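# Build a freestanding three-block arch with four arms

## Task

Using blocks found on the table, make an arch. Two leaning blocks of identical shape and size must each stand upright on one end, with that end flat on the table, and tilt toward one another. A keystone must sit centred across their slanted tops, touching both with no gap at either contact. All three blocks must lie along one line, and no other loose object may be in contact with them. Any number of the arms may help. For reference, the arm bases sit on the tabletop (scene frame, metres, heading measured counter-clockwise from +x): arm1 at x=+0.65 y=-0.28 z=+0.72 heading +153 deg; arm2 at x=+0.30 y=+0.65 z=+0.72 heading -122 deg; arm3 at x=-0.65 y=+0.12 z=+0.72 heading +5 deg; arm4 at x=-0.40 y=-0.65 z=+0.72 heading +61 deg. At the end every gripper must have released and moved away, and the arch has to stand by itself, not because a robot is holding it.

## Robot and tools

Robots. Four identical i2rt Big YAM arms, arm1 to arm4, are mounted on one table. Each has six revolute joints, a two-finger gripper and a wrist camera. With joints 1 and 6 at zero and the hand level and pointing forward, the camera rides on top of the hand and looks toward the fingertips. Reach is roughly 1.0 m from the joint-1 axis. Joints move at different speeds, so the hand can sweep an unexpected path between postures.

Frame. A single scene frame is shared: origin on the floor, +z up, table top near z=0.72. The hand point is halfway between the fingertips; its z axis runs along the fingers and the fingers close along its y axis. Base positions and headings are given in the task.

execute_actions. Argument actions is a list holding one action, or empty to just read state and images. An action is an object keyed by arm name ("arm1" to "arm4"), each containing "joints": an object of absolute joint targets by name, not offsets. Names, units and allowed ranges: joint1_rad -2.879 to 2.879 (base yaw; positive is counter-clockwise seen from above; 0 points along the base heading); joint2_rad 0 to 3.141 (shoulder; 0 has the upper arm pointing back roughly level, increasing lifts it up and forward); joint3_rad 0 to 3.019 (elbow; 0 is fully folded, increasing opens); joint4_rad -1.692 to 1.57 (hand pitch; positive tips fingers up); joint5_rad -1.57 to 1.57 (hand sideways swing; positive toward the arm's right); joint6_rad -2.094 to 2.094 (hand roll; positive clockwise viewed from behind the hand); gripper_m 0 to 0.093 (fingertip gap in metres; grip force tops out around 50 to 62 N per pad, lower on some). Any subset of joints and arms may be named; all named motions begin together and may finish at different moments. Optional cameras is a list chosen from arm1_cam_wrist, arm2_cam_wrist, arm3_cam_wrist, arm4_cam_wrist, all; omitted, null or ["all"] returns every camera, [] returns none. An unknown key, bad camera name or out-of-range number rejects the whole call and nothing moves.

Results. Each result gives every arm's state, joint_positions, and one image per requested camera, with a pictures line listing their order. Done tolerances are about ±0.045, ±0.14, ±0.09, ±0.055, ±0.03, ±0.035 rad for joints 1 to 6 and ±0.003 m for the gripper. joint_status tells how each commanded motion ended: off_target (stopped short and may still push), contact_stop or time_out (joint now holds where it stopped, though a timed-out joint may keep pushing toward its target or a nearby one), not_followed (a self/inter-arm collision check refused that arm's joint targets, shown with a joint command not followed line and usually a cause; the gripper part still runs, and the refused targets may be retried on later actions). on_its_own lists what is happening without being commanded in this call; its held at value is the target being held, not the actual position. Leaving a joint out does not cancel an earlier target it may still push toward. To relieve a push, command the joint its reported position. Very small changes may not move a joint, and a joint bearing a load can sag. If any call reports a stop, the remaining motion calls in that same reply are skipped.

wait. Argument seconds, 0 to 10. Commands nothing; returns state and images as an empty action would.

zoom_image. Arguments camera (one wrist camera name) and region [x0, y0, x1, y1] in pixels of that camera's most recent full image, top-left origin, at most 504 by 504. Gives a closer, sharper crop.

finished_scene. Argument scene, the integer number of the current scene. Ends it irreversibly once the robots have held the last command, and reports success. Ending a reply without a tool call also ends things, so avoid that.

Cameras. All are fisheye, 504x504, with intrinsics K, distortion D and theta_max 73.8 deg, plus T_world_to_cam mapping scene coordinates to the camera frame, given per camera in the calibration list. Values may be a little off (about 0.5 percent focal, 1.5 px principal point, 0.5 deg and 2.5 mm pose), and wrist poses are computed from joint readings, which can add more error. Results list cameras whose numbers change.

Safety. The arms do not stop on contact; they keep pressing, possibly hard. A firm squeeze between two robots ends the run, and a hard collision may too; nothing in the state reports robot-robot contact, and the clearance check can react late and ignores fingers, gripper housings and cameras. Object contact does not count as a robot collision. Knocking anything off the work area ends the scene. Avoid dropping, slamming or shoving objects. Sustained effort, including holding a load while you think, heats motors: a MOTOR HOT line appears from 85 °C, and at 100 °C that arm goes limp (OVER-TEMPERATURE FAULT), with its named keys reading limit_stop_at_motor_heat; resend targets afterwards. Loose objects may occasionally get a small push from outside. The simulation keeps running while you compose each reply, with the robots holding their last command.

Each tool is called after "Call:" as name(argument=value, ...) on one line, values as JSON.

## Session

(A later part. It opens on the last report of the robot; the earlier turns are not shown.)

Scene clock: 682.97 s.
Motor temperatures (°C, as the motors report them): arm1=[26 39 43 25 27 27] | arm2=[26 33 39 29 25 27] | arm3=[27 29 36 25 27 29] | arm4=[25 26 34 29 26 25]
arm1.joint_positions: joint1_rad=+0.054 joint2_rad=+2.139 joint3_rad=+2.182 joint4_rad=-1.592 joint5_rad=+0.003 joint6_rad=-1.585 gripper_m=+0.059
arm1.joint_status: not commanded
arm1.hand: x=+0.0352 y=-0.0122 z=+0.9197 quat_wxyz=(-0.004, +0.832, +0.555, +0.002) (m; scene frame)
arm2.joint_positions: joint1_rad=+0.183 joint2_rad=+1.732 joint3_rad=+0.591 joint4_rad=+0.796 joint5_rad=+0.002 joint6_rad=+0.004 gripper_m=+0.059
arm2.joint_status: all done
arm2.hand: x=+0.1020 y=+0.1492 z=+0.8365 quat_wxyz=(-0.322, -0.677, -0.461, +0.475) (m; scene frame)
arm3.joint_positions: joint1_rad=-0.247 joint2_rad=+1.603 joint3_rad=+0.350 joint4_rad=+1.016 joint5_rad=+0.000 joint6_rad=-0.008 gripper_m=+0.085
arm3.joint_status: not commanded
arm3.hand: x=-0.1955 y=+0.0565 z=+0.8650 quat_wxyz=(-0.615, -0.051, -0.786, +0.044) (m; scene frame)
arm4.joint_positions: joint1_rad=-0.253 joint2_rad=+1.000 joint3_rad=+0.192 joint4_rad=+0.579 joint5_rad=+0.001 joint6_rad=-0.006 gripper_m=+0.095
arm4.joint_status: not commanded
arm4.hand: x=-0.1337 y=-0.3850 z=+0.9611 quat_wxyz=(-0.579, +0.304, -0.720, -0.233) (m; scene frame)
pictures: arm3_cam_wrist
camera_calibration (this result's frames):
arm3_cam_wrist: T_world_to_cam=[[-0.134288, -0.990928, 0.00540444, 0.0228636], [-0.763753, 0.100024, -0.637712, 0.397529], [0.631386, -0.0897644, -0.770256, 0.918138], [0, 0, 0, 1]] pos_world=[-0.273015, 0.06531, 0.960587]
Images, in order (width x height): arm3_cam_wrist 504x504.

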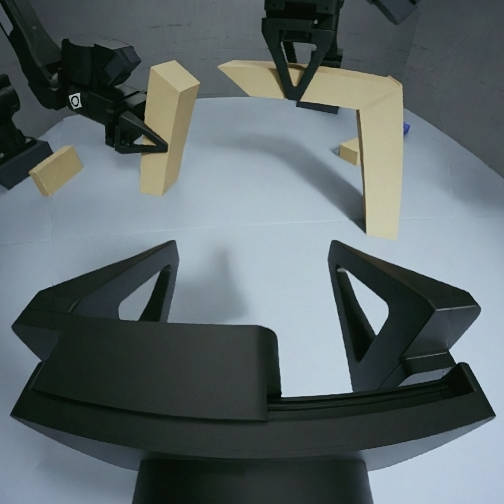

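Call:
execute_actions(actions=[{"arm2":{"joints":{"joint2_rad":1.80,"joint3_rad":0.69,"joint4_rad":0.79}}}], cameras=["arm3_cam_wrist"])

Scene clock: 689.67 s.
Motor temperatures (°C, as the motors report them): arm1=[26 39 43 25 27 27] | arm2=[26 32 38 29 25 27] | arm3=[27 29 36 25 27 29] | arm4=[25 26 34 29 26 25]
arm1.joint_positions: joint1_rad=+0.054 joint2_rad=+2.139 joint3_rad=+2.182 joint4_rad=-1.592 joint5_rad=+0.003 joint6_rad=-1.585 gripper_m=+0.059
arm1.joint_status: not commanded
arm1.hand: x=+0.0352 y=-0.0122 z=+0.9197 quat_wxyz=(-0.004, +0.832, +0.555, +0.002) (m; scene frame)
arm2.joint_positions: joint1_rad=+0.183 joint2_rad=+1.787 joint3_rad=+0.667 joint4_rad=+0.796 joint5_rad=+0.000 joint6_rad=+0.004 gripper_m=+0.059
arm2.joint_status: all done
arm2.hand: x=+0.0919 y=+0.1224 z=+0.8371 quat_wxyz=(-0.327, -0.672, -0.458, +0.482) (m; scene frame)
arm3.joint_positions: joint1_rad=-0.247 joint2_rad=+1.603 joint3_rad=+0.350 joint4_rad=+1.016 joint5_rad=+0.000 joint6_rad=-0.008 gripper_m=+0.085
arm3.joint_status: not commanded
arm3.hand: x=-0.1955 y=+0.0565 z=+0.8650 quat_wxyz=(-0.615, -0.051, -0.786, +0.044) (m; scene frame)
arm4.joint_positions: joint1_rad=-0.253 joint2_rad=+1.000 joint3_rad=+0.192 joint4_rad=+0.579 joint5_rad=+0.001 joint6_rad=-0.006 gripper_m=+0.095
arm4.joint_status: not commanded
arm4.hand: x=-0.1337 y=-0.3850 z=+0.9611 quat_wxyz=(-0.579, +0.304, -0.720, -0.233) (m; scene frame)
pictures: arm3_cam_wrist
camera_calibration (this result's frames):
arm3_cam_wrist: T_world_to_cam=[[-0.134288, -0.990928, 0.00540444, 0.0228636], [-0.763753, 0.100024, -0.637712, 0.397529], [0.631386, -0.0897644, -0.770256, 0.918138], [0, 0, 0, 1]] pos_world=[-0.273015, 0.06531, 0.960587]
Images, in order (width x height): arm3_cam_wrist 504x504.

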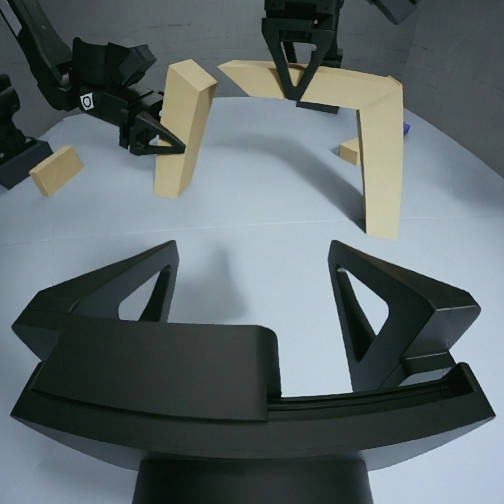

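Call:
execute_actions(actions=[{"arm2":{"joints":{"joint2_rad":1.825}}}], cameras=["arm3_cam_wrist"])

Call:
zoom_image(camera="arm3_cam_wrist", region=[110,40,330,240])

Scene clock: 693.93 s.
Motor temperatures (°C, as the motors report them): arm1=[26 39 43 25 27 27] | arm2=[26 32 38 29 25 27] | arm3=[27 29 36 25 27 29] | arm4=[25 26 34 29 26 25]
arm1.joint_positions: joint1_rad=+0.054 joint2_rad=+2.139 joint3_rad=+2.182 joint4_rad=-1.592 joint5_rad=+0.003 joint6_rad=-1.585 gripper_m=+0.059
arm1.joint_status: not commanded
arm1.hand: x=+0.0352 y=-0.0122 z=+0.9197 quat_wxyz=(-0.004, +0.832, +0.555, +0.002) (m; scene frame)
arm2.joint_positions: joint1_rad=+0.183 joint2_rad=+1.789 joint3_rad=+0.667 joint4_rad=+0.796 joint5_rad=+0.000 joint6_rad=+0.005 gripper_m=+0.059
arm2.joint_status: all done
arm2.hand: x=+0.0918 y=+0.1222 z=+0.8364 quat_wxyz=(-0.327, -0.672, -0.458, +0.481) (m; scene frame)
arm3.joint_positions: joint1_rad=-0.247 joint2_rad=+1.603 joint3_rad=+0.350 joint4_rad=+1.016 joint5_rad=+0.000 joint6_rad=-0.008 gripper_m=+0.085
arm3.joint_status: not commanded
arm3.hand: x=-0.1955 y=+0.0565 z=+0.8650 quat_wxyz=(-0.615, -0.051, -0.786, +0.044) (m; scene frame)
arm4.joint_positions: joint1_rad=-0.253 joint2_rad=+1.000 joint3_rad=+0.192 joint4_rad=+0.579 joint5_rad=+0.001 joint6_rad=-0.006 gripper_m=+0.095
arm4.joint_status: not commanded
arm4.hand: x=-0.1337 y=-0.3850 z=+0.9611 quat_wxyz=(-0.579, +0.304, -0.720, -0.233) (m; scene frame)
pictures: arm3_cam_wrist
camera_calibration (this result's frames):
arm3_cam_wrist: T_world_to_cam=[[-0.134288, -0.990928, 0.00540444, 0.0228636], [-0.763753, 0.100024, -0.637712, 0.397529], [0.631386, -0.0897644, -0.770256, 0.918138], [0, 0, 0, 1]] pos_world=[-0.273015, 0.06531, 0.960587]
Images, in order (width x height): arm3_cam_wrist 504x504.

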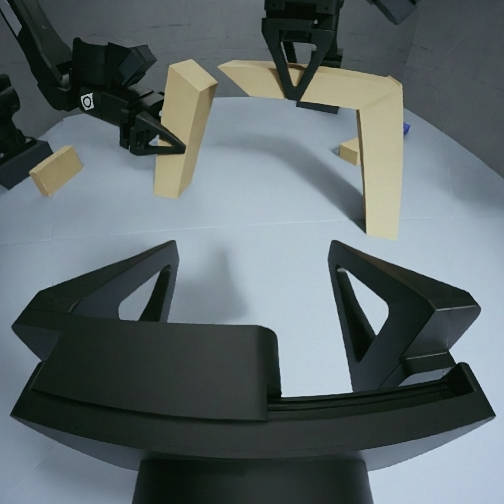

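Region (110, 40, 330, 240) of arm3_cam_wrist's 504x504 image, scaled by 2.291, with more detail than that image has; it fills the top 458 rows of this view, and the rest is white.

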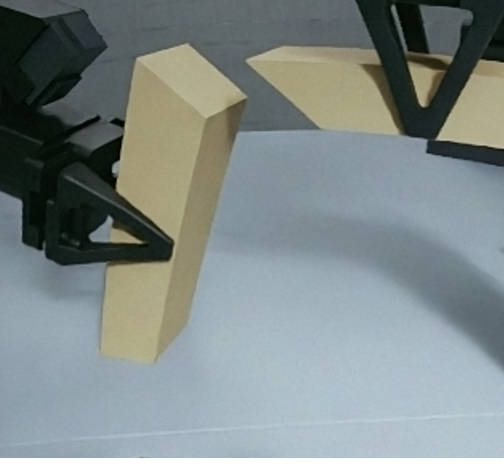

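Call:
execute_actions(actions=[{"arm2":{"joints":{"joint2_rad":1.85,"joint4_rad":0.84}}}], cameras=["arm3_cam_wrist"])

Call:
zoom_image(camera="arm3_cam_wrist", region=[110,40,330,240])

Scene clock: 698.73 s.
Motor temperatures (°C, as the motors report them): arm1=[26 39 43 25 27 27] | arm2=[26 32 38 29 25 27] | arm3=[27 29 36 25 27 29] | arm4=[25 26 34 29 26 25]
arm1.joint_positions: joint1_rad=+0.054 joint2_rad=+2.139 joint3_rad=+2.182 joint4_rad=-1.592 joint5_rad=+0.003 joint6_rad=-1.585 gripper_m=+0.059
arm1.joint_status: not commanded
arm1.hand: x=+0.0352 y=-0.0122 z=+0.9197 quat_wxyz=(-0.004, +0.832, +0.555, +0.002) (m; scene frame)
arm2.joint_positions: joint1_rad=+0.183 joint2_rad=+1.808 joint3_rad=+0.669 joint4_rad=+0.837 joint5_rad=+0.000 joint6_rad=+0.006 gripper_m=+0.059
arm2.joint_status: all done
arm2.hand: x=+0.0909 y=+0.1199 z=+0.8365 quat_wxyz=(-0.333, -0.667, -0.453, +0.489) (m; scene frame)
arm3.joint_positions: joint1_rad=-0.247 joint2_rad=+1.603 joint3_rad=+0.350 joint4_rad=+1.016 joint5_rad=+0.000 joint6_rad=-0.008 gripper_m=+0.085
arm3.joint_status: not commanded
arm3.hand: x=-0.1955 y=+0.0565 z=+0.8650 quat_wxyz=(-0.615, -0.051, -0.786, +0.044) (m; scene frame)
arm4.joint_positions: joint1_rad=-0.253 joint2_rad=+1.000 joint3_rad=+0.192 joint4_rad=+0.579 joint5_rad=+0.001 joint6_rad=-0.006 gripper_m=+0.095
arm4.joint_status: not commanded
arm4.hand: x=-0.1337 y=-0.3850 z=+0.9611 quat_wxyz=(-0.579, +0.304, -0.720, -0.233) (m; scene frame)
pictures: arm3_cam_wrist
camera_calibration (this result's frames):
arm3_cam_wrist: T_world_to_cam=[[-0.134288, -0.990928, 0.00540444, 0.0228636], [-0.763753, 0.100024, -0.637712, 0.397529], [0.631386, -0.0897644, -0.770256, 0.918138], [0, 0, 0, 1]] pos_world=[-0.273015, 0.06531, 0.960587]
Images, in order (width x height): arm3_cam_wrist 504x504.

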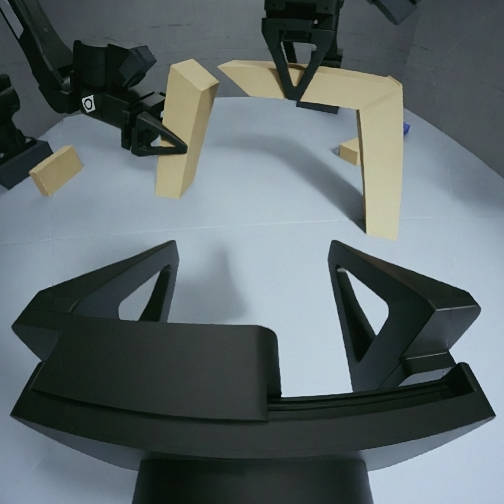

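Region (110, 40, 330, 240) of arm3_cam_wrist's 504x504 image, scaled by 2.291, with more detail than that image has; it fills the top 458 rows of this view, and the rest is white.

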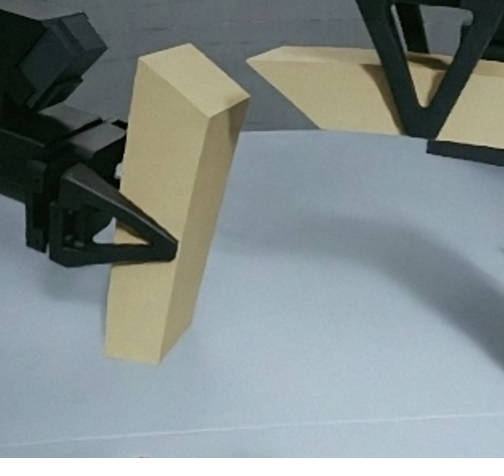

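Call:
execute_actions(actions=[{"arm2":{"joints":{"joint2_rad":1.87,"joint4_rad":0.785}}}], cameras=["arm3_cam_wrist"])

Call:
zoom_image(camera="arm3_cam_wrist", region=[110,40,330,240])

Scene clock: 706.33 s.
Motor temperatures (°C, as the motors report them): arm1=[26 39 43 25 27 27] | arm2=[26 32 38 28 25 27] | arm3=[27 29 36 25 27 29] | arm4=[25 25 34 29 26 25]
arm1.joint_positions: joint1_rad=+0.054 joint2_rad=+2.139 joint3_rad=+2.182 joint4_rad=-1.592 joint5_rad=+0.003 joint6_rad=-1.585 gripper_m=+0.059
arm1.joint_status: not commanded
arm1.hand: x=+0.0352 y=-0.0122 z=+0.9197 quat_wxyz=(-0.004, +0.832, +0.555, +0.002) (m; scene frame)
arm2.joint_positions: joint1_rad=+0.183 joint2_rad=+1.812 joint3_rad=+0.680 joint4_rad=+0.821 joint5_rad=+0.000 joint6_rad=+0.006 gripper_m=+0.059
arm2.joint_status: all done
arm2.hand: x=+0.0896 y=+0.1168 z=+0.8348 quat_wxyz=(-0.331, -0.669, -0.455, +0.486) (m; scene frame)
arm3.joint_positions: joint1_rad=-0.247 joint2_rad=+1.603 joint3_rad=+0.350 joint4_rad=+1.016 joint5_rad=+0.000 joint6_rad=-0.008 gripper_m=+0.085
arm3.joint_status: not commanded
arm3.hand: x=-0.1955 y=+0.0565 z=+0.8650 quat_wxyz=(-0.615, -0.051, -0.786, +0.044) (m; scene frame)
arm4.joint_positions: joint1_rad=-0.253 joint2_rad=+1.000 joint3_rad=+0.192 joint4_rad=+0.579 joint5_rad=+0.001 joint6_rad=-0.006 gripper_m=+0.095
arm4.joint_status: not commanded
arm4.hand: x=-0.1337 y=-0.3850 z=+0.9611 quat_wxyz=(-0.579, +0.304, -0.720, -0.233) (m; scene frame)
pictures: arm3_cam_wrist
camera_calibration (this result's frames):
arm3_cam_wrist: T_world_to_cam=[[-0.134288, -0.990928, 0.00540444, 0.0228636], [-0.763753, 0.100024, -0.637712, 0.397529], [0.631386, -0.0897644, -0.770256, 0.918138], [0, 0, 0, 1]] pos_world=[-0.273015, 0.06531, 0.960587]
Images, in order (width x height): arm3_cam_wrist 504x504.

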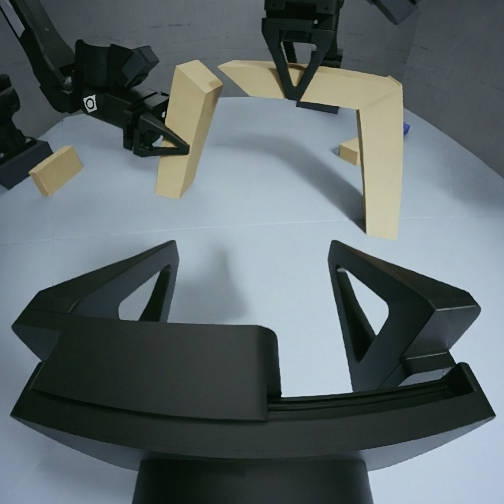

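Region (110, 40, 330, 240) of arm3_cam_wrist's 504x504 image, scaled by 2.291, with more detail than that image has; it fills the top 458 rows of this view, and the rest is white.

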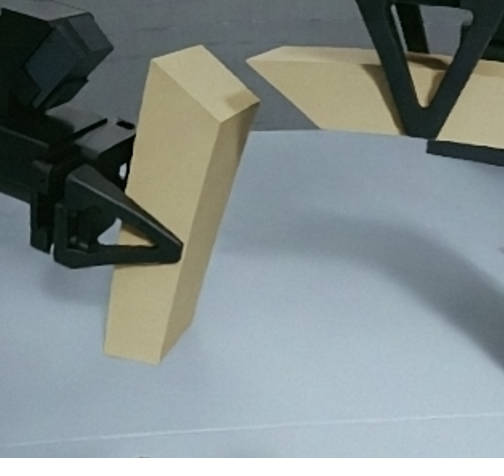

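Call:
execute_actions(actions=[{"arm2":{"joints":{"joint2_rad":1.86,"joint3_rad":0.75,"joint4_rad":0.79}}}], cameras=["arm3_cam_wrist","arm2_cam_wrist"])

Call:
zoom_image(camera="arm3_cam_wrist", region=[110,40,330,240])

Scene clock: 717.40 s.
Motor temperatures (°C, as the motors report them): arm1=[26 40 43 25 27 27] | arm2=[26 32 37 28 25 27] | arm3=[27 29 36 25 27 29] | arm4=[25 25 34 29 26 25]
arm1.joint_positions: joint1_rad=+0.054 joint2_rad=+2.139 joint3_rad=+2.182 joint4_rad=-1.592 joint5_rad=+0.003 joint6_rad=-1.585 gripper_m=+0.059
arm1.joint_status: not commanded
arm1.hand: x=+0.0352 y=-0.0122 z=+0.9197 quat_wxyz=(-0.004, +0.832, +0.555, +0.002) (m; scene frame)
arm2.joint_positions: joint1_rad=+0.183 joint2_rad=+1.833 joint3_rad=+0.725 joint4_rad=+0.805 joint5_rad=+0.000 joint6_rad=+0.006 gripper_m=+0.059
arm2.joint_status: all done
arm2.hand: x=+0.0838 y=+0.1019 z=+0.8370 quat_wxyz=(-0.332, -0.667, -0.454, +0.489) (m; scene frame)
arm3.joint_positions: joint1_rad=-0.247 joint2_rad=+1.603 joint3_rad=+0.350 joint4_rad=+1.016 joint5_rad=+0.000 joint6_rad=-0.008 gripper_m=+0.085
arm3.joint_status: not commanded
arm3.hand: x=-0.1955 y=+0.0565 z=+0.8650 quat_wxyz=(-0.615, -0.051, -0.786, +0.044) (m; scene frame)
arm4.joint_positions: joint1_rad=-0.253 joint2_rad=+1.000 joint3_rad=+0.192 joint4_rad=+0.579 joint5_rad=+0.001 joint6_rad=-0.006 gripper_m=+0.095
arm4.joint_status: not commanded
arm4.hand: x=-0.1337 y=-0.3850 z=+0.9611 quat_wxyz=(-0.579, +0.304, -0.720, -0.233) (m; scene frame)
pictures: arm2_cam_wrist, arm3_cam_wrist
camera_calibration (this result's frames):
arm2_cam_wrist: T_world_to_cam=[[-0.92359, 0.383379, 0.00138984, 0.0394373], [0.30366, 0.733745, -0.607791, 0.412546], [-0.234034, -0.560928, -0.794096, 0.863927], [0, 0, 0, 1]] pos_world=[0.113338, 0.166778, 0.936727]
arm3_cam_wrist: T_world_to_cam=[[-0.134288, -0.990928, 0.00540444, 0.0228636], [-0.763753, 0.100024, -0.637712, 0.397529], [0.631386, -0.0897644, -0.770256, 0.918138], [0, 0, 0, 1]] pos_world=[-0.273015, 0.06531, 0.960587]
Images, in order (width x height): arm2_cam_wrist 504x504, arm3_cam_wrist 504x504.

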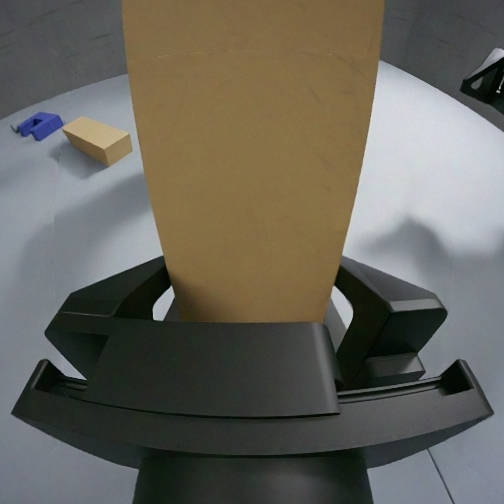

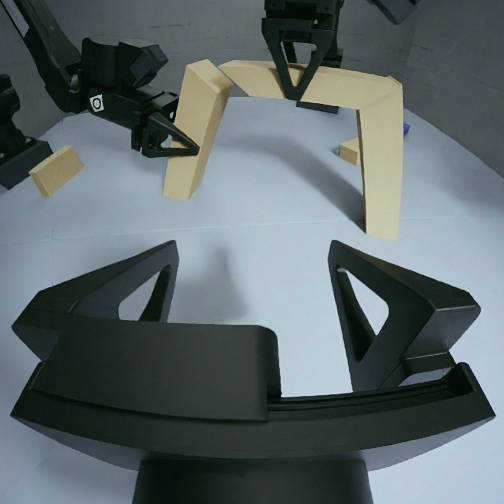

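Region (110, 40, 330, 240) of arm3_cam_wrist's 504x504 image, scaled by 2.291, with more detail than that image has; it fills the top 458 rows of this view, and the rest is white.

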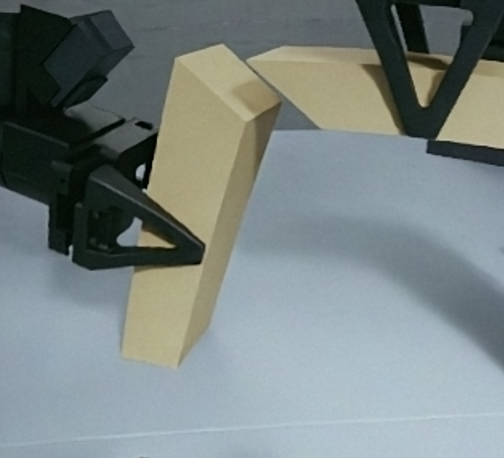

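Call:
execute_actions(actions=[{"arm2":{"joints":{"joint2_rad":1.93,"joint3_rad":0.845,"joint4_rad":0.76}}}], cameras=["arm3_cam_wrist"])

Call:
zoom_image(camera="arm3_cam_wrist", region=[110,40,330,240])

Scene clock: 723.07 s.
Motor temperatures (°C, as the motors report them): arm1=[26 40 43 25 27 27] | arm2=[26 32 37 28 25 27] | arm3=[27 29 36 25 27 29] | arm4=[25 25 34 29 26 25]
arm1.joint_positions: joint1_rad=+0.054 joint2_rad=+2.139 joint3_rad=+2.182 joint4_rad=-1.592 joint5_rad=+0.003 joint6_rad=-1.585 gripper_m=+0.059
arm1.joint_status: not commanded
arm1.hand: x=+0.0352 y=-0.0122 z=+0.9197 quat_wxyz=(-0.004, +0.832, +0.555, +0.002) (m; scene frame)
arm2.joint_positions: joint1_rad=+0.183 joint2_rad=+1.896 joint3_rad=+0.831 joint4_rad=+0.781 joint5_rad=+0.000 joint6_rad=+0.006 gripper_m=+0.059
arm2.joint_status: all done
arm2.hand: x=+0.0701 y=+0.0671 z=+0.8381 quat_wxyz=(-0.337, -0.662, -0.450, +0.495) (m; scene frame)
arm3.joint_positions: joint1_rad=-0.247 joint2_rad=+1.603 joint3_rad=+0.350 joint4_rad=+1.016 joint5_rad=+0.000 joint6_rad=-0.008 gripper_m=+0.085
arm3.joint_status: not commanded
arm3.hand: x=-0.1955 y=+0.0565 z=+0.8650 quat_wxyz=(-0.615, -0.051, -0.786, +0.044) (m; scene frame)
arm4.joint_positions: joint1_rad=-0.253 joint2_rad=+1.000 joint3_rad=+0.192 joint4_rad=+0.579 joint5_rad=+0.001 joint6_rad=-0.006 gripper_m=+0.095
arm4.joint_status: not commanded
arm4.hand: x=-0.1337 y=-0.3850 z=+0.9611 quat_wxyz=(-0.579, +0.304, -0.720, -0.233) (m; scene frame)
pictures: arm3_cam_wrist
camera_calibration (this result's frames):
arm3_cam_wrist: T_world_to_cam=[[-0.134288, -0.990928, 0.00540444, 0.0228636], [-0.763753, 0.100024, -0.637712, 0.397529], [0.631386, -0.0897644, -0.770256, 0.918138], [0, 0, 0, 1]] pos_world=[-0.273015, 0.06531, 0.960587]
Images, in order (width x height): arm3_cam_wrist 504x504.

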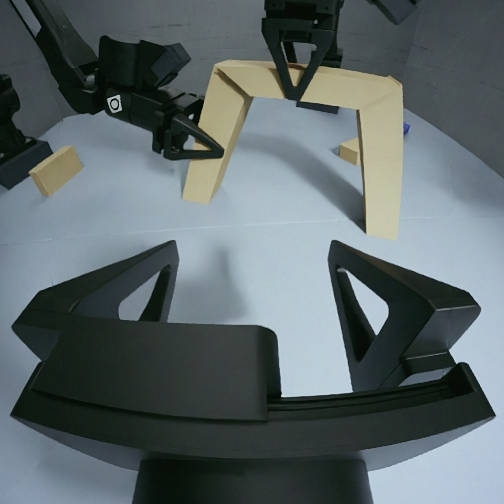

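Region (110, 40, 330, 240) of arm3_cam_wrist's 504x504 image, scaled by 2.291, with more detail than that image has; it fills the top 458 rows of this view, and the rest is white.

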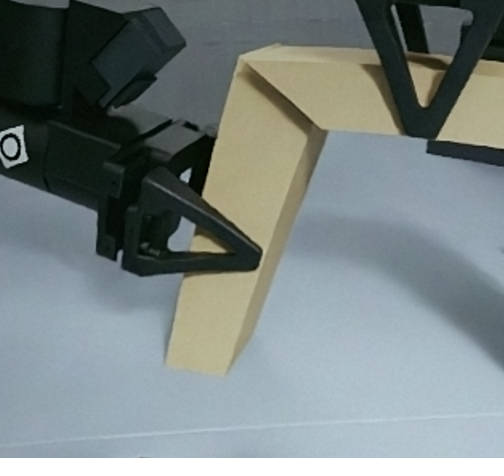

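Call:
execute_actions(actions=[{"arm2":{"joints":{"gripper_m":0.088}}}], cameras=["arm3_cam_wrist","arm4_cam_wrist","arm1_cam_wrist"])

Call:
zoom_image(camera="arm3_cam_wrist", region=[150,40,430,260])

Call:
zoom_image(camera="arm4_cam_wrist", region=[100,40,300,280])

Scene clock: 737.13 s.
Motor temperatures (°C, as the motors report them): arm1=[26 40 43 25 27 27] | arm2=[26 32 37 28 25 27] | arm3=[27 29 36 25 27 29] | arm4=[25 25 34 29 26 25]
arm1.joint_positions: joint1_rad=+0.055 joint2_rad=+2.139 joint3_rad=+2.182 joint4_rad=-1.592 joint5_rad=+0.002 joint6_rad=-1.585 gripper_m=+0.059
arm1.joint_status: not commanded
arm1.hand: x=+0.0349 y=-0.0131 z=+0.9197 quat_wxyz=(-0.004, +0.832, +0.555, +0.001) (m; scene frame)
arm2.joint_positions: joint1_rad=+0.183 joint2_rad=+1.922 joint3_rad=+0.831 joint4_rad=+0.767 joint5_rad=+0.000 joint6_rad=+0.006 gripper_m=+0.088
arm2.joint_status: all done
arm2.hand: x=+0.0712 y=+0.0700 z=+0.8188 quat_wxyz=(-0.328, -0.672, -0.457, +0.481) (m; scene frame)
arm3.joint_positions: joint1_rad=-0.247 joint2_rad=+1.603 joint3_rad=+0.350 joint4_rad=+1.016 joint5_rad=+0.000 joint6_rad=-0.008 gripper_m=+0.085
arm3.joint_status: not commanded
arm3.hand: x=-0.1955 y=+0.0565 z=+0.8650 quat_wxyz=(-0.615, -0.051, -0.786, +0.044) (m; scene frame)
arm4.joint_positions: joint1_rad=-0.253 joint2_rad=+1.000 joint3_rad=+0.192 joint4_rad=+0.579 joint5_rad=+0.001 joint6_rad=-0.006 gripper_m=+0.095
arm4.joint_status: not commanded
arm4.hand: x=-0.1337 y=-0.3850 z=+0.9611 quat_wxyz=(-0.579, +0.304, -0.720, -0.233) (m; scene frame)
pictures: arm1_cam_wrist, arm3_cam_wrist, arm4_cam_wrist
camera_calibration (this result's frames):
arm1_cam_wrist: T_world_to_cam=[[-0.920734, 0.390165, 0.00459108, 0.0322536], [0.316715, 0.740427, 0.59284, -0.54516], [0.227906, 0.547302, -0.805307, 0.864859], [0, 0, 0, 1]] pos_world=[0.00525067, -0.0822725, 1.01952]
arm3_cam_wrist: T_world_to_cam=[[-0.134288, -0.990928, 0.00540444, 0.0228636], [-0.763753, 0.100024, -0.637712, 0.397529], [0.631386, -0.0897644, -0.770256, 0.918138], [0, 0, 0, 1]] pos_world=[-0.273015, 0.06531, 0.960587]
arm4_cam_wrist: T_world_to_cam=[[0.705799, -0.708327, 0.0109311, -0.184285], [-0.523659, -0.532058, -0.665353, 0.369717], [0.477104, 0.463882, -0.746448, 1.08684], [0, 0, 0, 1]] pos_world=[-0.194864, -0.43799, 1.05928]
Images, in order (width x height): arm1_cam_wrist 504x504, arm3_cam_wrist 504x504, arm4_cam_wrist 504x504.

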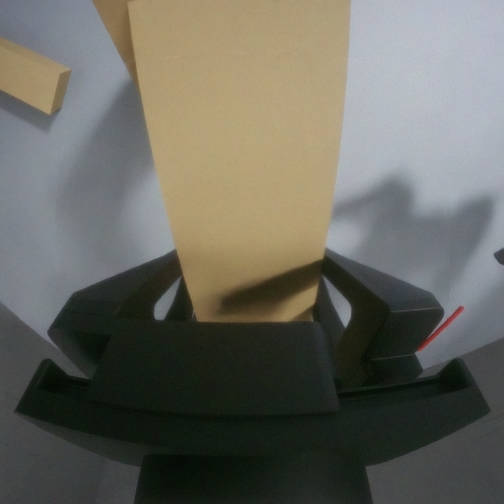

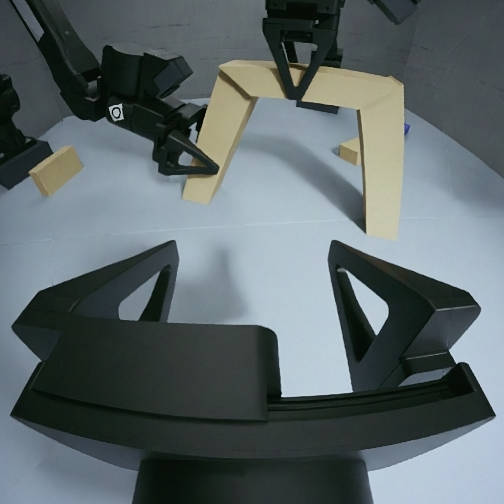

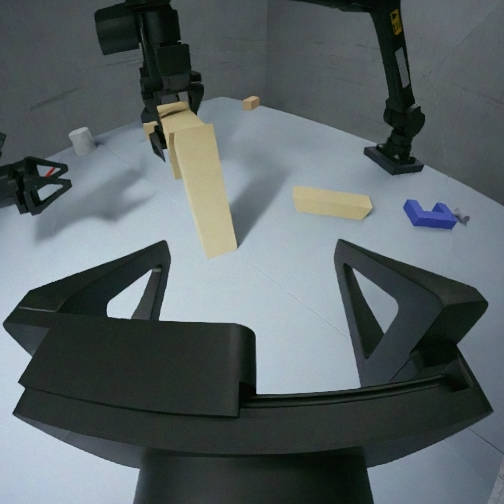

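Region (150, 40, 430, 260) of arm3_cam_wrist's 504x504 image, scaled by 1.800, with more detail than that image has; it fills the top 396 rows of this view, and the rest is white.

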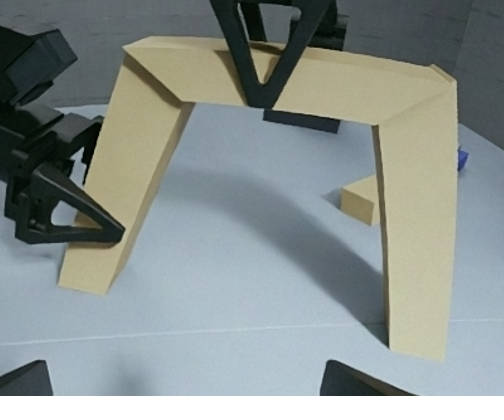

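Region (100, 40, 300, 280) of arm4_cam_wrist's 504x504 image, scaled by 2.100, with more detail than that image has.

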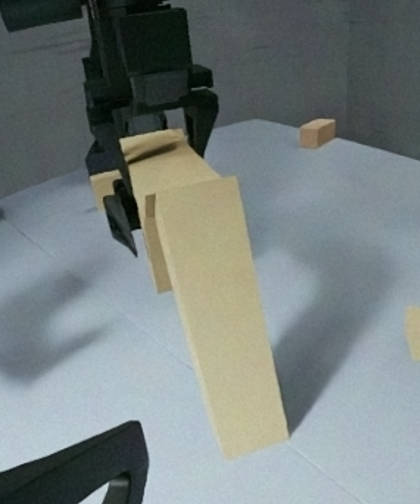

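Call:
execute_actions(actions=[{"arm2":{"joints":{"joint2_rad":1.70,"joint3_rad":0.55,"joint4_rad":0.8}},"arm1":{"joints":{"gripper_m":0.088}}}], cameras=["arm3_cam_wrist"])

Call:
execute_actions(actions=[{"arm2":{"joints":{"joint1_rad":0.7,"joint2_rad":1.0,"joint3_rad":0.5,"joint4_rad":-0.5}},"arm1":{"joints":{"joint2_rad":1.98,"joint4_rad":-1.69}}}], cameras=["arm3_cam_wrist","arm1_cam_wrist"])

Scene clock: 750.63 s.
Motor temperatures (°C, as the motors report them): arm1=[26 40 43 25 27 27] | arm2=[26 33 37 28 25 27] | arm3=[27 29 36 25 27 29] | arm4=[25 25 34 29 26 25]
arm1.joint_positions: joint1_rad=+0.055 joint2_rad=+2.136 joint3_rad=+2.182 joint4_rad=-1.592 joint5_rad=+0.002 joint6_rad=-1.585 gripper_m=+0.088
arm1.joint_status: all done
arm1.hand: x=+0.0350 y=-0.0131 z=+0.9217 quat_wxyz=(-0.005, +0.832, +0.555, +0.001) (m; scene frame)
arm2.joint_positions: joint1_rad=+0.183 joint2_rad=+1.692 joint3_rad=+0.548 joint4_rad=+0.786 joint5_rad=+0.000 joint6_rad=+0.006 gripper_m=+0.088
arm2.joint_status: all done
arm2.hand: x=+0.1085 y=+0.1647 z=+0.8381 quat_wxyz=(-0.320, -0.680, -0.462, +0.470) (m; scene frame)
arm3.joint_positions: joint1_rad=-0.247 joint2_rad=+1.603 joint3_rad=+0.350 joint4_rad=+1.016 joint5_rad=+0.000 joint6_rad=-0.008 gripper_m=+0.085
arm3.joint_status: not commanded
arm3.hand: x=-0.1955 y=+0.0565 z=+0.8650 quat_wxyz=(-0.615, -0.051, -0.786, +0.044) (m; scene frame)
arm4.joint_positions: joint1_rad=-0.253 joint2_rad=+1.000 joint3_rad=+0.192 joint4_rad=+0.579 joint5_rad=+0.001 joint6_rad=-0.006 gripper_m=+0.095
arm4.joint_status: not commanded
arm4.hand: x=-0.1337 y=-0.3850 z=+0.9611 quat_wxyz=(-0.579, +0.304, -0.720, -0.233) (m; scene frame)
pictures: arm3_cam_wrist
camera_calibration (this result's frames):
arm3_cam_wrist: T_world_to_cam=[[-0.134288, -0.990928, 0.00540444, 0.0228636], [-0.763753, 0.100024, -0.637712, 0.397529], [0.631386, -0.0897644, -0.770256, 0.918138], [0, 0, 0, 1]] pos_world=[-0.273015, 0.06531, 0.960587]
Images, in order (width x height): arm3_cam_wrist 504x504.

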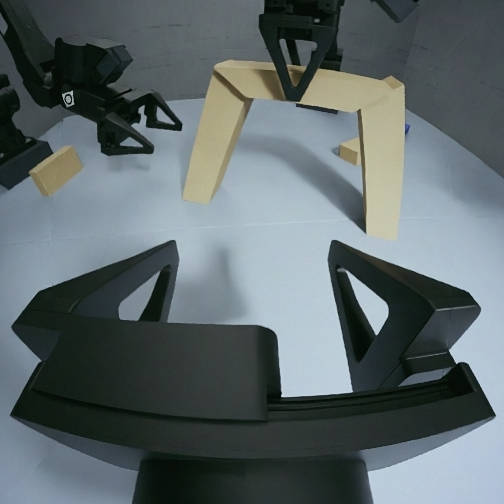

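Scene clock: 752.33 s.
Motor temperatures (°C, as the motors report them): arm1=[26 40 43 25 27 27] | arm2=[26 33 37 28 25 27] | arm3=[27 29 36 25 27 29] | arm4=[25 25 34 29 26 25]
arm1.joint_positions: joint1_rad=+0.055 joint2_rad=+1.979 joint3_rad=+2.187 joint4_rad=-1.680 joint5_rad=+0.002 joint6_rad=-1.585 gripper_m=+0.088
arm1.joint_status: all done
arm1.hand: x=+0.0674 y=-0.0277 z=+1.0221 quat_wxyz=(-0.037, +0.831, +0.555, -0.020) (m; scene frame)
arm2.joint_positions: joint1_rad=+0.696 joint2_rad=+1.000 joint3_rad=+0.495 joint4_rad=-0.491 joint5_rad=-0.001 joint6_rad=+0.006 gripper_m=+0.088
arm2.joint_status: all done
arm2.hand: x=+0.3476 y=+0.3125 z=+0.8684 quat_wxyz=(-0.212, -0.632, -0.723, +0.184) (m; scene frame)
arm3.joint_positions: joint1_rad=-0.247 joint2_rad=+1.603 joint3_rad=+0.350 joint4_rad=+1.016 joint5_rad=+0.000 joint6_rad=-0.008 gripper_m=+0.085
arm3.joint_status: not commanded
arm3.hand: x=-0.1955 y=+0.0565 z=+0.8650 quat_wxyz=(-0.615, -0.051, -0.786, +0.044) (m; scene frame)
arm4.joint_positions: joint1_rad=-0.253 joint2_rad=+1.000 joint3_rad=+0.192 joint4_rad=+0.579 joint5_rad=+0.001 joint6_rad=-0.006 gripper_m=+0.095
arm4.joint_status: not commanded
arm4.hand: x=-0.1337 y=-0.3850 z=+0.9611 quat_wxyz=(-0.579, +0.304, -0.720, -0.233) (m; scene frame)
pictures: arm1_cam_wrist, arm3_cam_wrist
camera_calibration (this result's frames):
arm1_cam_wrist: T_world_to_cam=[[-0.917757, 0.388518, 0.0823188, -0.012292], [0.358853, 0.722464, 0.59099, -0.606807], [0.170138, 0.571926, -0.802467, 0.949585], [0, 0, 0, 1]] pos_world=[0.0449128, -0.0999205, 1.12164]
arm3_cam_wrist: T_world_to_cam=[[-0.134288, -0.990928, 0.00540444, 0.0228636], [-0.763753, 0.100024, -0.637712, 0.397529], [0.631386, -0.0897644, -0.770256, 0.918138], [0, 0, 0, 1]] pos_world=[-0.273015, 0.06531, 0.960587]
Images, in order (width x height): arm1_cam_wrist 504x504, arm3_cam_wrist 504x504.

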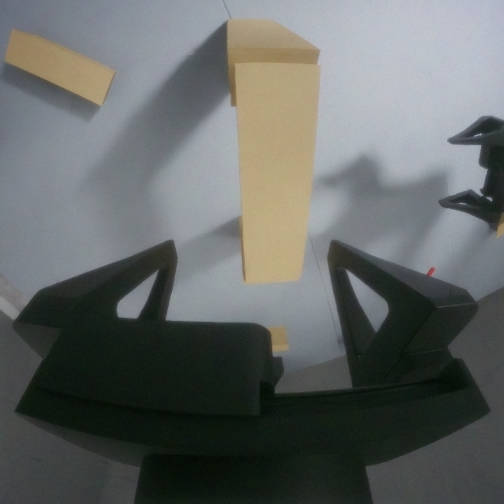

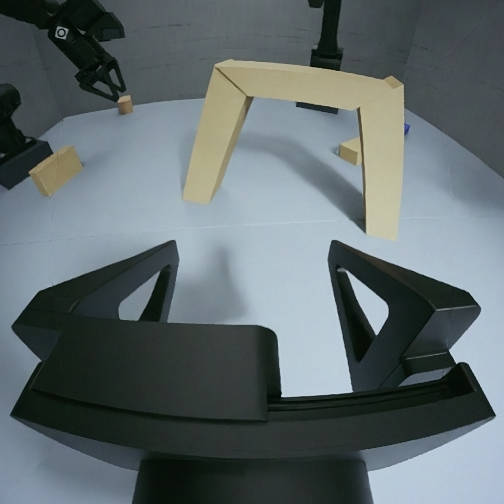

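Call:
zoom_image(camera="arm1_cam_wrist", region=[200,0,350,130])

Call:
zoom_image(camera="arm3_cam_wrist", region=[200,40,430,140])

Region (200, 0, 350, 130) of arm1_cam_wrist's 504x504 image, scaled by 3.360, with more detail than that image has; it fills the top 437 rows of this view, and the rest is white.

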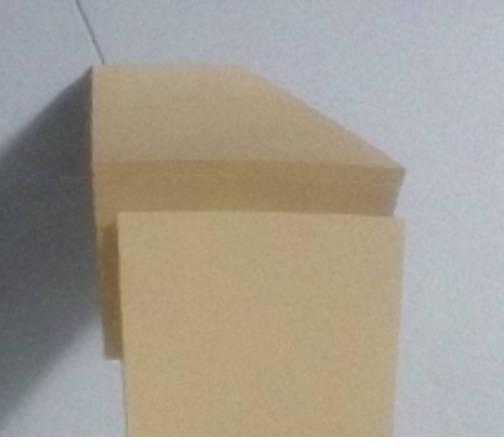

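Region (200, 40, 430, 140) of arm3_cam_wrist's 504x504 image, scaled by 2.191, with more detail than that image has; it fills the top 219 rows of this view, and the rest is white.

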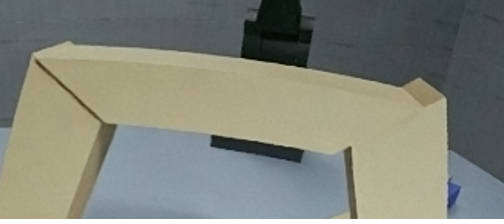

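Call:
execute_actions(actions=[{"arm3":{"joints":{"joint1_rad":-0.499,"joint2_rad":2.0,"joint3_rad":0.727,"joint4_rad":1.45,"joint6_rad":-0.358}},"arm1":{"joints":{"joint2_rad":2.15,"joint4_rad":-1.58}},"arm4":{"joints":{"joint1_rad":-0.1}}}], cameras=["arm3_cam_wrist"])

Call:
execute_actions(actions=[{"arm3":{"joints":{"joint2_rad":2.17,"joint3_rad":0.76,"joint4_rad":1.43}}}], cameras=["arm3_cam_wrist","arm4_cam_wrist"])

Scene clock: 775.23 s.
Motor temperatures (°C, as the motors report them): arm1=[26 39 43 25 27 27] | arm2=[26 31 38 28 25 27] | arm3=[27 29 35 25 27 29] | arm4=[25 25 34 29 26 25]
arm1.joint_positions: joint1_rad=+0.055 joint2_rad=+2.166 joint3_rad=+2.190 joint4_rad=-1.591 joint5_rad=+0.002 joint6_rad=-1.585 gripper_m=+0.088
arm1.joint_status: all done
arm1.hand: x=+0.0318 y=-0.0118 z=+0.9056 quat_wxyz=(+0.003, +0.832, +0.555, +0.006) (m; scene frame)
arm2.joint_positions: joint1_rad=+0.696 joint2_rad=+1.000 joint3_rad=+0.495 joint4_rad=-0.491 joint5_rad=-0.001 joint6_rad=+0.006 gripper_m=+0.088
arm2.joint_status: not commanded
arm2.hand: x=+0.3476 y=+0.3125 z=+0.8684 quat_wxyz=(-0.212, -0.632, -0.723, +0.184) (m; scene frame)
arm3.joint_positions: joint1_rad=-0.503 joint2_rad=+1.990 joint3_rad=+0.706 joint4_rad=+1.425 joint5_rad=+0.000 joint6_rad=-0.348 gripper_m=+0.085
arm3.joint_status: all done
arm3.hand: x=-0.1067 y=-0.1063 z=+0.8947 quat_wxyz=(-0.702, -0.014, -0.657, +0.273) (m; scene frame)
arm4.joint_positions: joint1_rad=-0.101 joint2_rad=+1.000 joint3_rad=+0.192 joint4_rad=+0.579 joint5_rad=+0.001 joint6_rad=-0.006 gripper_m=+0.095
arm4.joint_status: all done
arm4.hand: x=-0.1773 y=-0.3474 z=+0.9605 quat_wxyz=(-0.559, +0.358, -0.695, -0.276) (m; scene frame)
pictures: arm3_cam_wrist
camera_calibration (this result's frames):
arm3_cam_wrist: T_world_to_cam=[[-0.401473, -0.851556, 0.337153, -0.437204], [-0.554983, -0.0666454, -0.829188, 0.676558], [0.728569, -0.520011, -0.445843, 0.544742], [0, 0, 0, 1]] pos_world=[-0.19693, -0.0439418, 0.951267]
Images, in order (width x height): arm3_cam_wrist 504x504.

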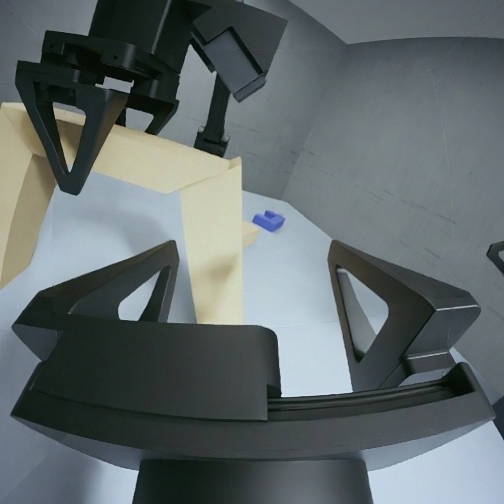

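Scene clock: 776.20 s.
Motor temperatures (°C, as the motors report them): arm1=[26 39 43 25 27 27] | arm2=[26 31 38 28 25 27] | arm3=[27 29 35 25 27 29] | arm4=[25 25 34 29 26 25]
arm1.joint_positions: joint1_rad=+0.055 joint2_rad=+2.166 joint3_rad=+2.190 joint4_rad=-1.591 joint5_rad=+0.002 joint6_rad=-1.585 gripper_m=+0.088
arm1.joint_status: not commanded
arm1.hand: x=+0.0318 y=-0.0118 z=+0.9056 quat_wxyz=(+0.003, +0.832, +0.555, +0.006) (m; scene frame)
arm2.joint_positions: joint1_rad=+0.696 joint2_rad=+1.000 joint3_rad=+0.495 joint4_rad=-0.491 joint5_rad=-0.001 joint6_rad=+0.006 gripper_m=+0.088
arm2.joint_status: not commanded
arm2.hand: x=+0.3476 y=+0.3125 z=+0.8684 quat_wxyz=(-0.212, -0.632, -0.723, +0.184) (m; scene frame)
arm3.joint_positions: joint1_rad=-0.503 joint2_rad=+2.175 joint3_rad=+0.752 joint4_rad=+1.425 joint5_rad=+0.000 joint6_rad=-0.349 gripper_m=+0.085
arm3.joint_status: all done
arm3.hand: x=-0.1022 y=-0.1082 z=+0.8039 quat_wxyz=(-0.658, -0.015, -0.708, +0.256) (m; scene frame)
arm4.joint_positions: joint1_rad=-0.101 joint2_rad=+1.000 joint3_rad=+0.192 joint4_rad=+0.579 joint5_rad=+0.001 joint6_rad=-0.006 gripper_m=+0.095
arm4.joint_status: not commanded
arm4.hand: x=-0.1773 y=-0.3474 z=+0.9605 quat_wxyz=(-0.559, +0.358, -0.695, -0.276) (m; scene frame)
pictures: arm3_cam_wrist, arm4_cam_wrist
camera_calibration (this result's frames):
arm3_cam_wrist: T_world_to_cam=[[-0.35787, -0.869475, 0.340502, -0.406592], [-0.657062, -0.0246167, -0.753435, 0.53681], [0.663475, -0.493362, -0.562489, 0.589993], [0, 0, 0, 1]] pos_world=[-0.184236, -0.0492271, 0.874762]
arm4_cam_wrist: T_world_to_cam=[[0.805035, -0.593112, 0.0116759, -0.0700701], [-0.437124, -0.606387, -0.664242, 0.354973], [0.40105, 0.529634, -0.747427, 1.10008], [0, 0, 0, 1]] pos_world=[-0.229611, -0.408948, 1.05884]
Images, in order (width x height): arm3_cam_wrist 504x504, arm4_cam_wrist 504x504.

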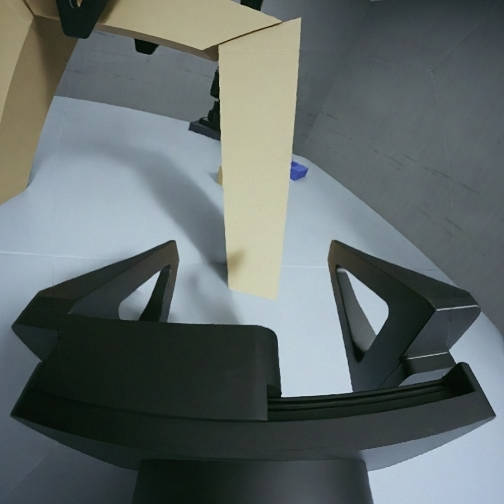

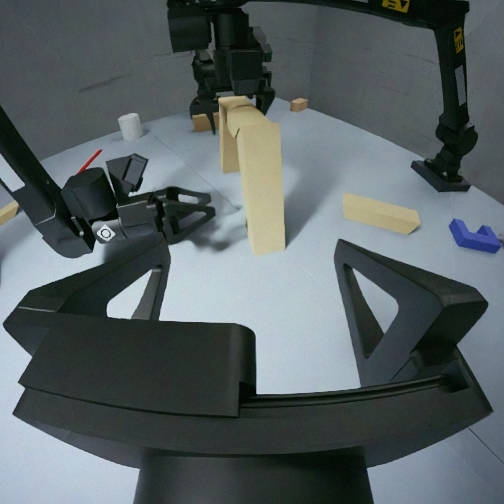

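Call:
execute_actions(actions=[{"arm3":{"joints":{"joint2_rad":2.20,"joint3_rad":0.92,"joint4_rad":1.28}},"arm1":{"joints":{"joint2_rad":2.11}}}], cameras=[])

Call:
execute_actions(actions=[{"arm3":{"joints":{"joint2_rad":2.25,"joint3_rad":1.07,"joint4_rad":1.16}}}], cameras=["arm3_cam_wrist","arm4_cam_wrist"])

Scene clock: 782.57 s.
Motor temperatures (°C, as the motors report them): arm1=[26 39 43 25 27 27] | arm2=[26 31 38 28 25 27] | arm3=[27 29 35 25 27 29] | arm4=[25 25 34 29 26 25]
arm1.joint_positions: joint1_rad=+0.055 joint2_rad=+2.125 joint3_rad=+2.190 joint4_rad=-1.591 joint5_rad=+0.002 joint6_rad=-1.585 gripper_m=+0.088
arm1.joint_status: all done
arm1.hand: x=+0.0333 y=-0.0125 z=+0.9324 quat_wxyz=(-0.014, +0.832, +0.555, -0.006) (m; scene frame)
arm2.joint_positions: joint1_rad=+0.696 joint2_rad=+1.000 joint3_rad=+0.495 joint4_rad=-0.491 joint5_rad=-0.001 joint6_rad=+0.006 gripper_m=+0.088
arm2.joint_status: not commanded
arm2.hand: x=+0.3476 y=+0.3125 z=+0.8684 quat_wxyz=(-0.212, -0.632, -0.723, +0.184) (m; scene frame)
arm3.joint_positions: joint1_rad=-0.503 joint2_rad=+2.185 joint3_rad=+0.909 joint4_rad=+1.296 joint5_rad=+0.000 joint6_rad=-0.349 gripper_m=+0.085
arm3.joint_status: all done
arm3.hand: x=-0.0490 y=-0.1302 z=+0.8180 quat_wxyz=(-0.664, -0.015, -0.702, +0.258) (m; scene frame)
arm4.joint_positions: joint1_rad=-0.101 joint2_rad=+1.000 joint3_rad=+0.192 joint4_rad=+0.579 joint5_rad=+0.001 joint6_rad=-0.006 gripper_m=+0.095
arm4.joint_status: not commanded
arm4.hand: x=-0.1773 y=-0.3474 z=+0.9605 quat_wxyz=(-0.559, +0.358, -0.695, -0.276) (m; scene frame)
pictures: none
No camera images: the call's "cameras" was empty. Leave "cameras" out to get every camera's image.

Scene clock: 783.50 s.
Motor temperatures (°C, as the motors report them): arm1=[26 39 43 25 27 27] | arm2=[26 31 38 28 25 27] | arm3=[27 29 35 25 27 29] | arm4=[25 25 34 29 26 25]
arm1.joint_positions: joint1_rad=+0.055 joint2_rad=+2.125 joint3_rad=+2.190 joint4_rad=-1.591 joint5_rad=+0.002 joint6_rad=-1.585 gripper_m=+0.088
arm1.joint_status: not commanded
arm1.hand: x=+0.0333 y=-0.0125 z=+0.9324 quat_wxyz=(-0.014, +0.832, +0.555, -0.006) (m; scene frame)
arm2.joint_positions: joint1_rad=+0.696 joint2_rad=+1.000 joint3_rad=+0.495 joint4_rad=-0.491 joint5_rad=-0.001 joint6_rad=+0.006 gripper_m=+0.088
arm2.joint_status: not commanded
arm2.hand: x=+0.3476 y=+0.3125 z=+0.8684 quat_wxyz=(-0.212, -0.632, -0.723, +0.184) (m; scene frame)
arm3.joint_positions: joint1_rad=-0.503 joint2_rad=+2.242 joint3_rad=+1.051 joint4_rad=+1.176 joint5_rad=+0.000 joint6_rad=-0.349 gripper_m=+0.085
arm3.joint_status: all done
arm3.hand: x=-0.0070 y=-0.1476 z=+0.8034 quat_wxyz=(-0.652, -0.015, -0.714, +0.254) (m; scene frame)
arm4.joint_positions: joint1_rad=-0.101 joint2_rad=+1.000 joint3_rad=+0.192 joint4_rad=+0.579 joint5_rad=+0.001 joint6_rad=-0.006 gripper_m=+0.095
arm4.joint_status: not commanded
arm4.hand: x=-0.1773 y=-0.3474 z=+0.9605 quat_wxyz=(-0.559, +0.358, -0.695, -0.276) (m; scene frame)
pictures: arm3_cam_wrist, arm4_cam_wrist
camera_calibration (this result's frames):
arm3_cam_wrist: T_world_to_cam=[[-0.35248, -0.871708, 0.340415, -0.406844], [-0.668929, -0.0196931, -0.743065, 0.590264], [0.65444, -0.48963, -0.576169, 0.518563], [0, 0, 0, 1]] pos_world=[-0.087928, -0.0891212, 0.875881]
arm4_cam_wrist: T_world_to_cam=[[0.805035, -0.593112, 0.0116759, -0.0700701], [-0.437124, -0.606387, -0.664242, 0.354973], [0.40105, 0.529634, -0.747427, 1.10008], [0, 0, 0, 1]] pos_world=[-0.229611, -0.408948, 1.05884]
Images, in order (width x height): arm3_cam_wrist 504x504, arm4_cam_wrist 504x504.

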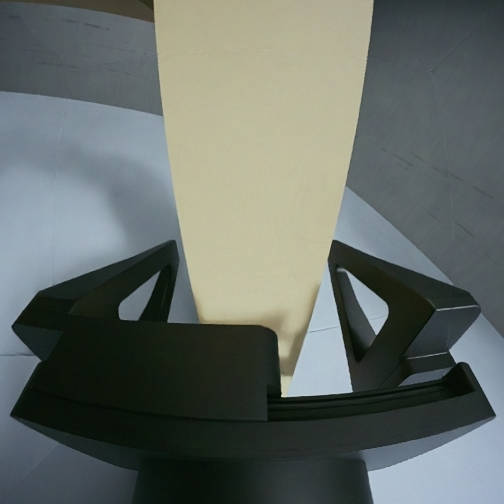

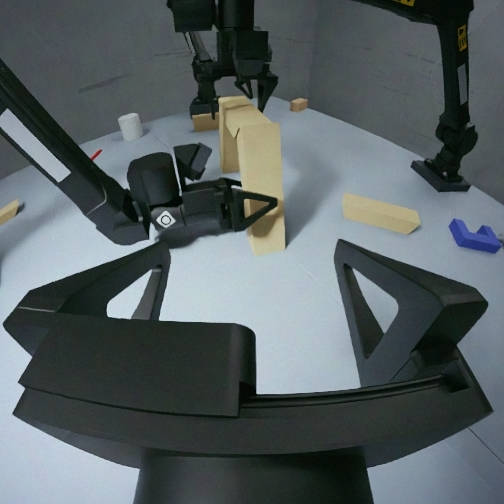

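Call:
execute_actions(actions=[{"arm3":{"joints":{"joint1_rad":-0.487}}}], cameras=[])

Call:
execute_actions(actions=[{"arm3":{"joints":{"gripper_m":0.03}}}], cameras=["arm3_cam_wrist","arm4_cam_wrist","arm1_cam_wrist"])

Scene clock: 790.00 s.
Motor temperatures (°C, as the motors report them): arm1=[26 40 43 25 27 27] | arm2=[26 31 38 28 25 27] | arm3=[27 30 36 25 27 29] | arm4=[25 25 34 29 26 25]
arm1.joint_positions: joint1_rad=+0.055 joint2_rad=+2.125 joint3_rad=+2.190 joint4_rad=-1.591 joint5_rad=+0.002 joint6_rad=-1.585 gripper_m=+0.088
arm1.joint_status: not commanded
arm1.hand: x=+0.0333 y=-0.0125 z=+0.9324 quat_wxyz=(-0.014, +0.832, +0.555, -0.006) (m; scene frame)
arm2.joint_positions: joint1_rad=+0.696 joint2_rad=+1.000 joint3_rad=+0.495 joint4_rad=-0.491 joint5_rad=-0.001 joint6_rad=+0.006 gripper_m=+0.088
arm2.joint_status: not commanded
arm2.hand: x=+0.3476 y=+0.3125 z=+0.8684 quat_wxyz=(-0.212, -0.632, -0.723, +0.184) (m; scene frame)
arm3.joint_positions: joint1_rad=-0.503 joint2_rad=+2.242 joint3_rad=+1.051 joint4_rad=+1.176 joint5_rad=+0.000 joint6_rad=-0.349 gripper_m=+0.085
arm3.joint_status: all done
arm3.hand: x=-0.0070 y=-0.1476 z=+0.8034 quat_wxyz=(-0.652, -0.015, -0.714, +0.254) (m; scene frame)
arm4.joint_positions: joint1_rad=-0.101 joint2_rad=+1.000 joint3_rad=+0.192 joint4_rad=+0.579 joint5_rad=+0.001 joint6_rad=-0.006 gripper_m=+0.095
arm4.joint_status: not commanded
arm4.hand: x=-0.1773 y=-0.3474 z=+0.9605 quat_wxyz=(-0.559, +0.358, -0.695, -0.276) (m; scene frame)
pictures: none
No camera images: the call's "cameras" was empty. Leave "cameras" out to get every camera's image.

Scene clock: 790.60 s.
Motor temperatures (°C, as the motors report them): arm1=[26 40 43 25 27 27] | arm2=[26 31 38 28 25 27] | arm3=[27 30 36 25 27 29] | arm4=[25 25 34 29 26 25]
arm1.joint_positions: joint1_rad=+0.055 joint2_rad=+2.125 joint3_rad=+2.190 joint4_rad=-1.591 joint5_rad=+0.002 joint6_rad=-1.585 gripper_m=+0.088
arm1.joint_status: not commanded
arm1.hand: x=+0.0333 y=-0.0125 z=+0.9324 quat_wxyz=(-0.014, +0.832, +0.555, -0.006) (m; scene frame)
arm2.joint_positions: joint1_rad=+0.696 joint2_rad=+1.000 joint3_rad=+0.495 joint4_rad=-0.491 joint5_rad=-0.001 joint6_rad=+0.006 gripper_m=+0.088
arm2.joint_status: not commanded
arm2.hand: x=+0.3476 y=+0.3125 z=+0.8684 quat_wxyz=(-0.212, -0.632, -0.723, +0.184) (m; scene frame)
arm3.joint_positions: joint1_rad=-0.503 joint2_rad=+2.242 joint3_rad=+1.051 joint4_rad=+1.175 joint5_rad=+0.001 joint6_rad=-0.349 gripper_m=+0.047
arm3.joint_status: gripper_m off_target (ended at +0.047, target +0.030)
arm3.hand: x=-0.0071 y=-0.1478 z=+0.8032 quat_wxyz=(-0.652, -0.016, -0.715, +0.254) (m; scene frame)
arm4.joint_positions: joint1_rad=-0.101 joint2_rad=+1.000 joint3_rad=+0.192 joint4_rad=+0.579 joint5_rad=+0.001 joint6_rad=-0.006 gripper_m=+0.095
arm4.joint_status: not commanded
arm4.hand: x=-0.1773 y=-0.3474 z=+0.9605 quat_wxyz=(-0.559, +0.358, -0.695, -0.276) (m; scene frame)
pictures: arm1_cam_wrist, arm3_cam_wrist, arm4_cam_wrist
camera_calibration (this result's frames):
arm1_cam_wrist: T_world_to_cam=[[-0.920388, 0.3899, 0.0293846, 0.00747142], [0.330211, 0.734839, 0.592429, -0.552768], [0.209395, 0.554967, -0.805087, 0.8757], [0, 0, 0, 1]] pos_world=[0.00603949, -0.0827023, 1.03227]
arm3_cam_wrist: T_world_to_cam=[[-0.353452, -0.871024, 0.341157, -0.407529], [-0.669707, -0.0190113, -0.742382, 0.589597], [0.653118, -0.490872, -0.576612, 0.518568], [0, 0, 0, 1]] pos_world=[-0.0878707, -0.0892079, 0.875749]
arm4_cam_wrist: T_world_to_cam=[[0.805035, -0.593112, 0.0116759, -0.0700701], [-0.437124, -0.606387, -0.664242, 0.354973], [0.40105, 0.529634, -0.747427, 1.10008], [0, 0, 0, 1]] pos_world=[-0.229611, -0.408948, 1.05884]
Images, in order (width x height): arm1_cam_wrist 504x504, arm3_cam_wrist 504x504, arm4_cam_wrist 504x504.

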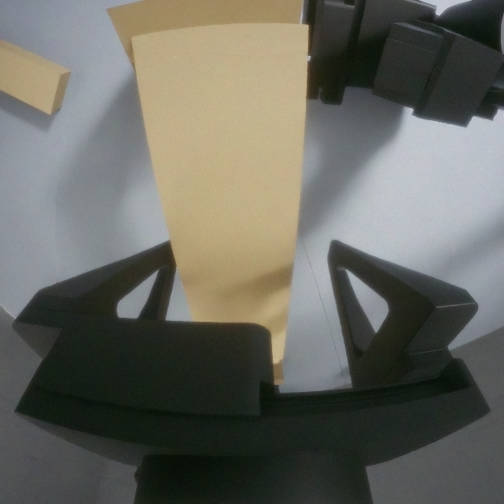

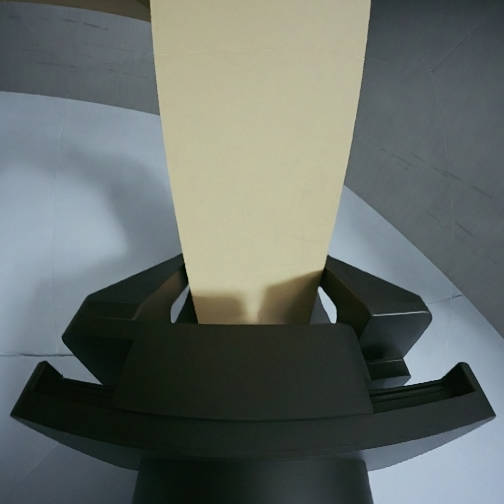

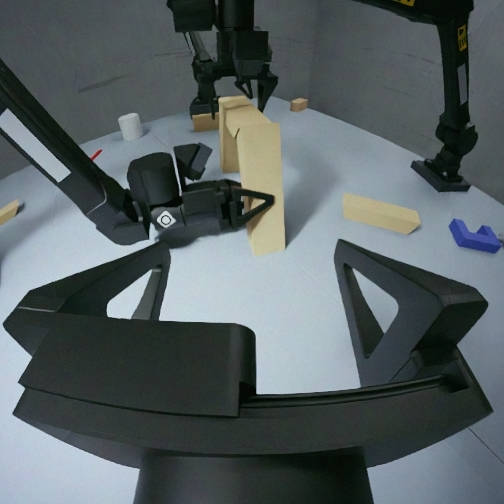

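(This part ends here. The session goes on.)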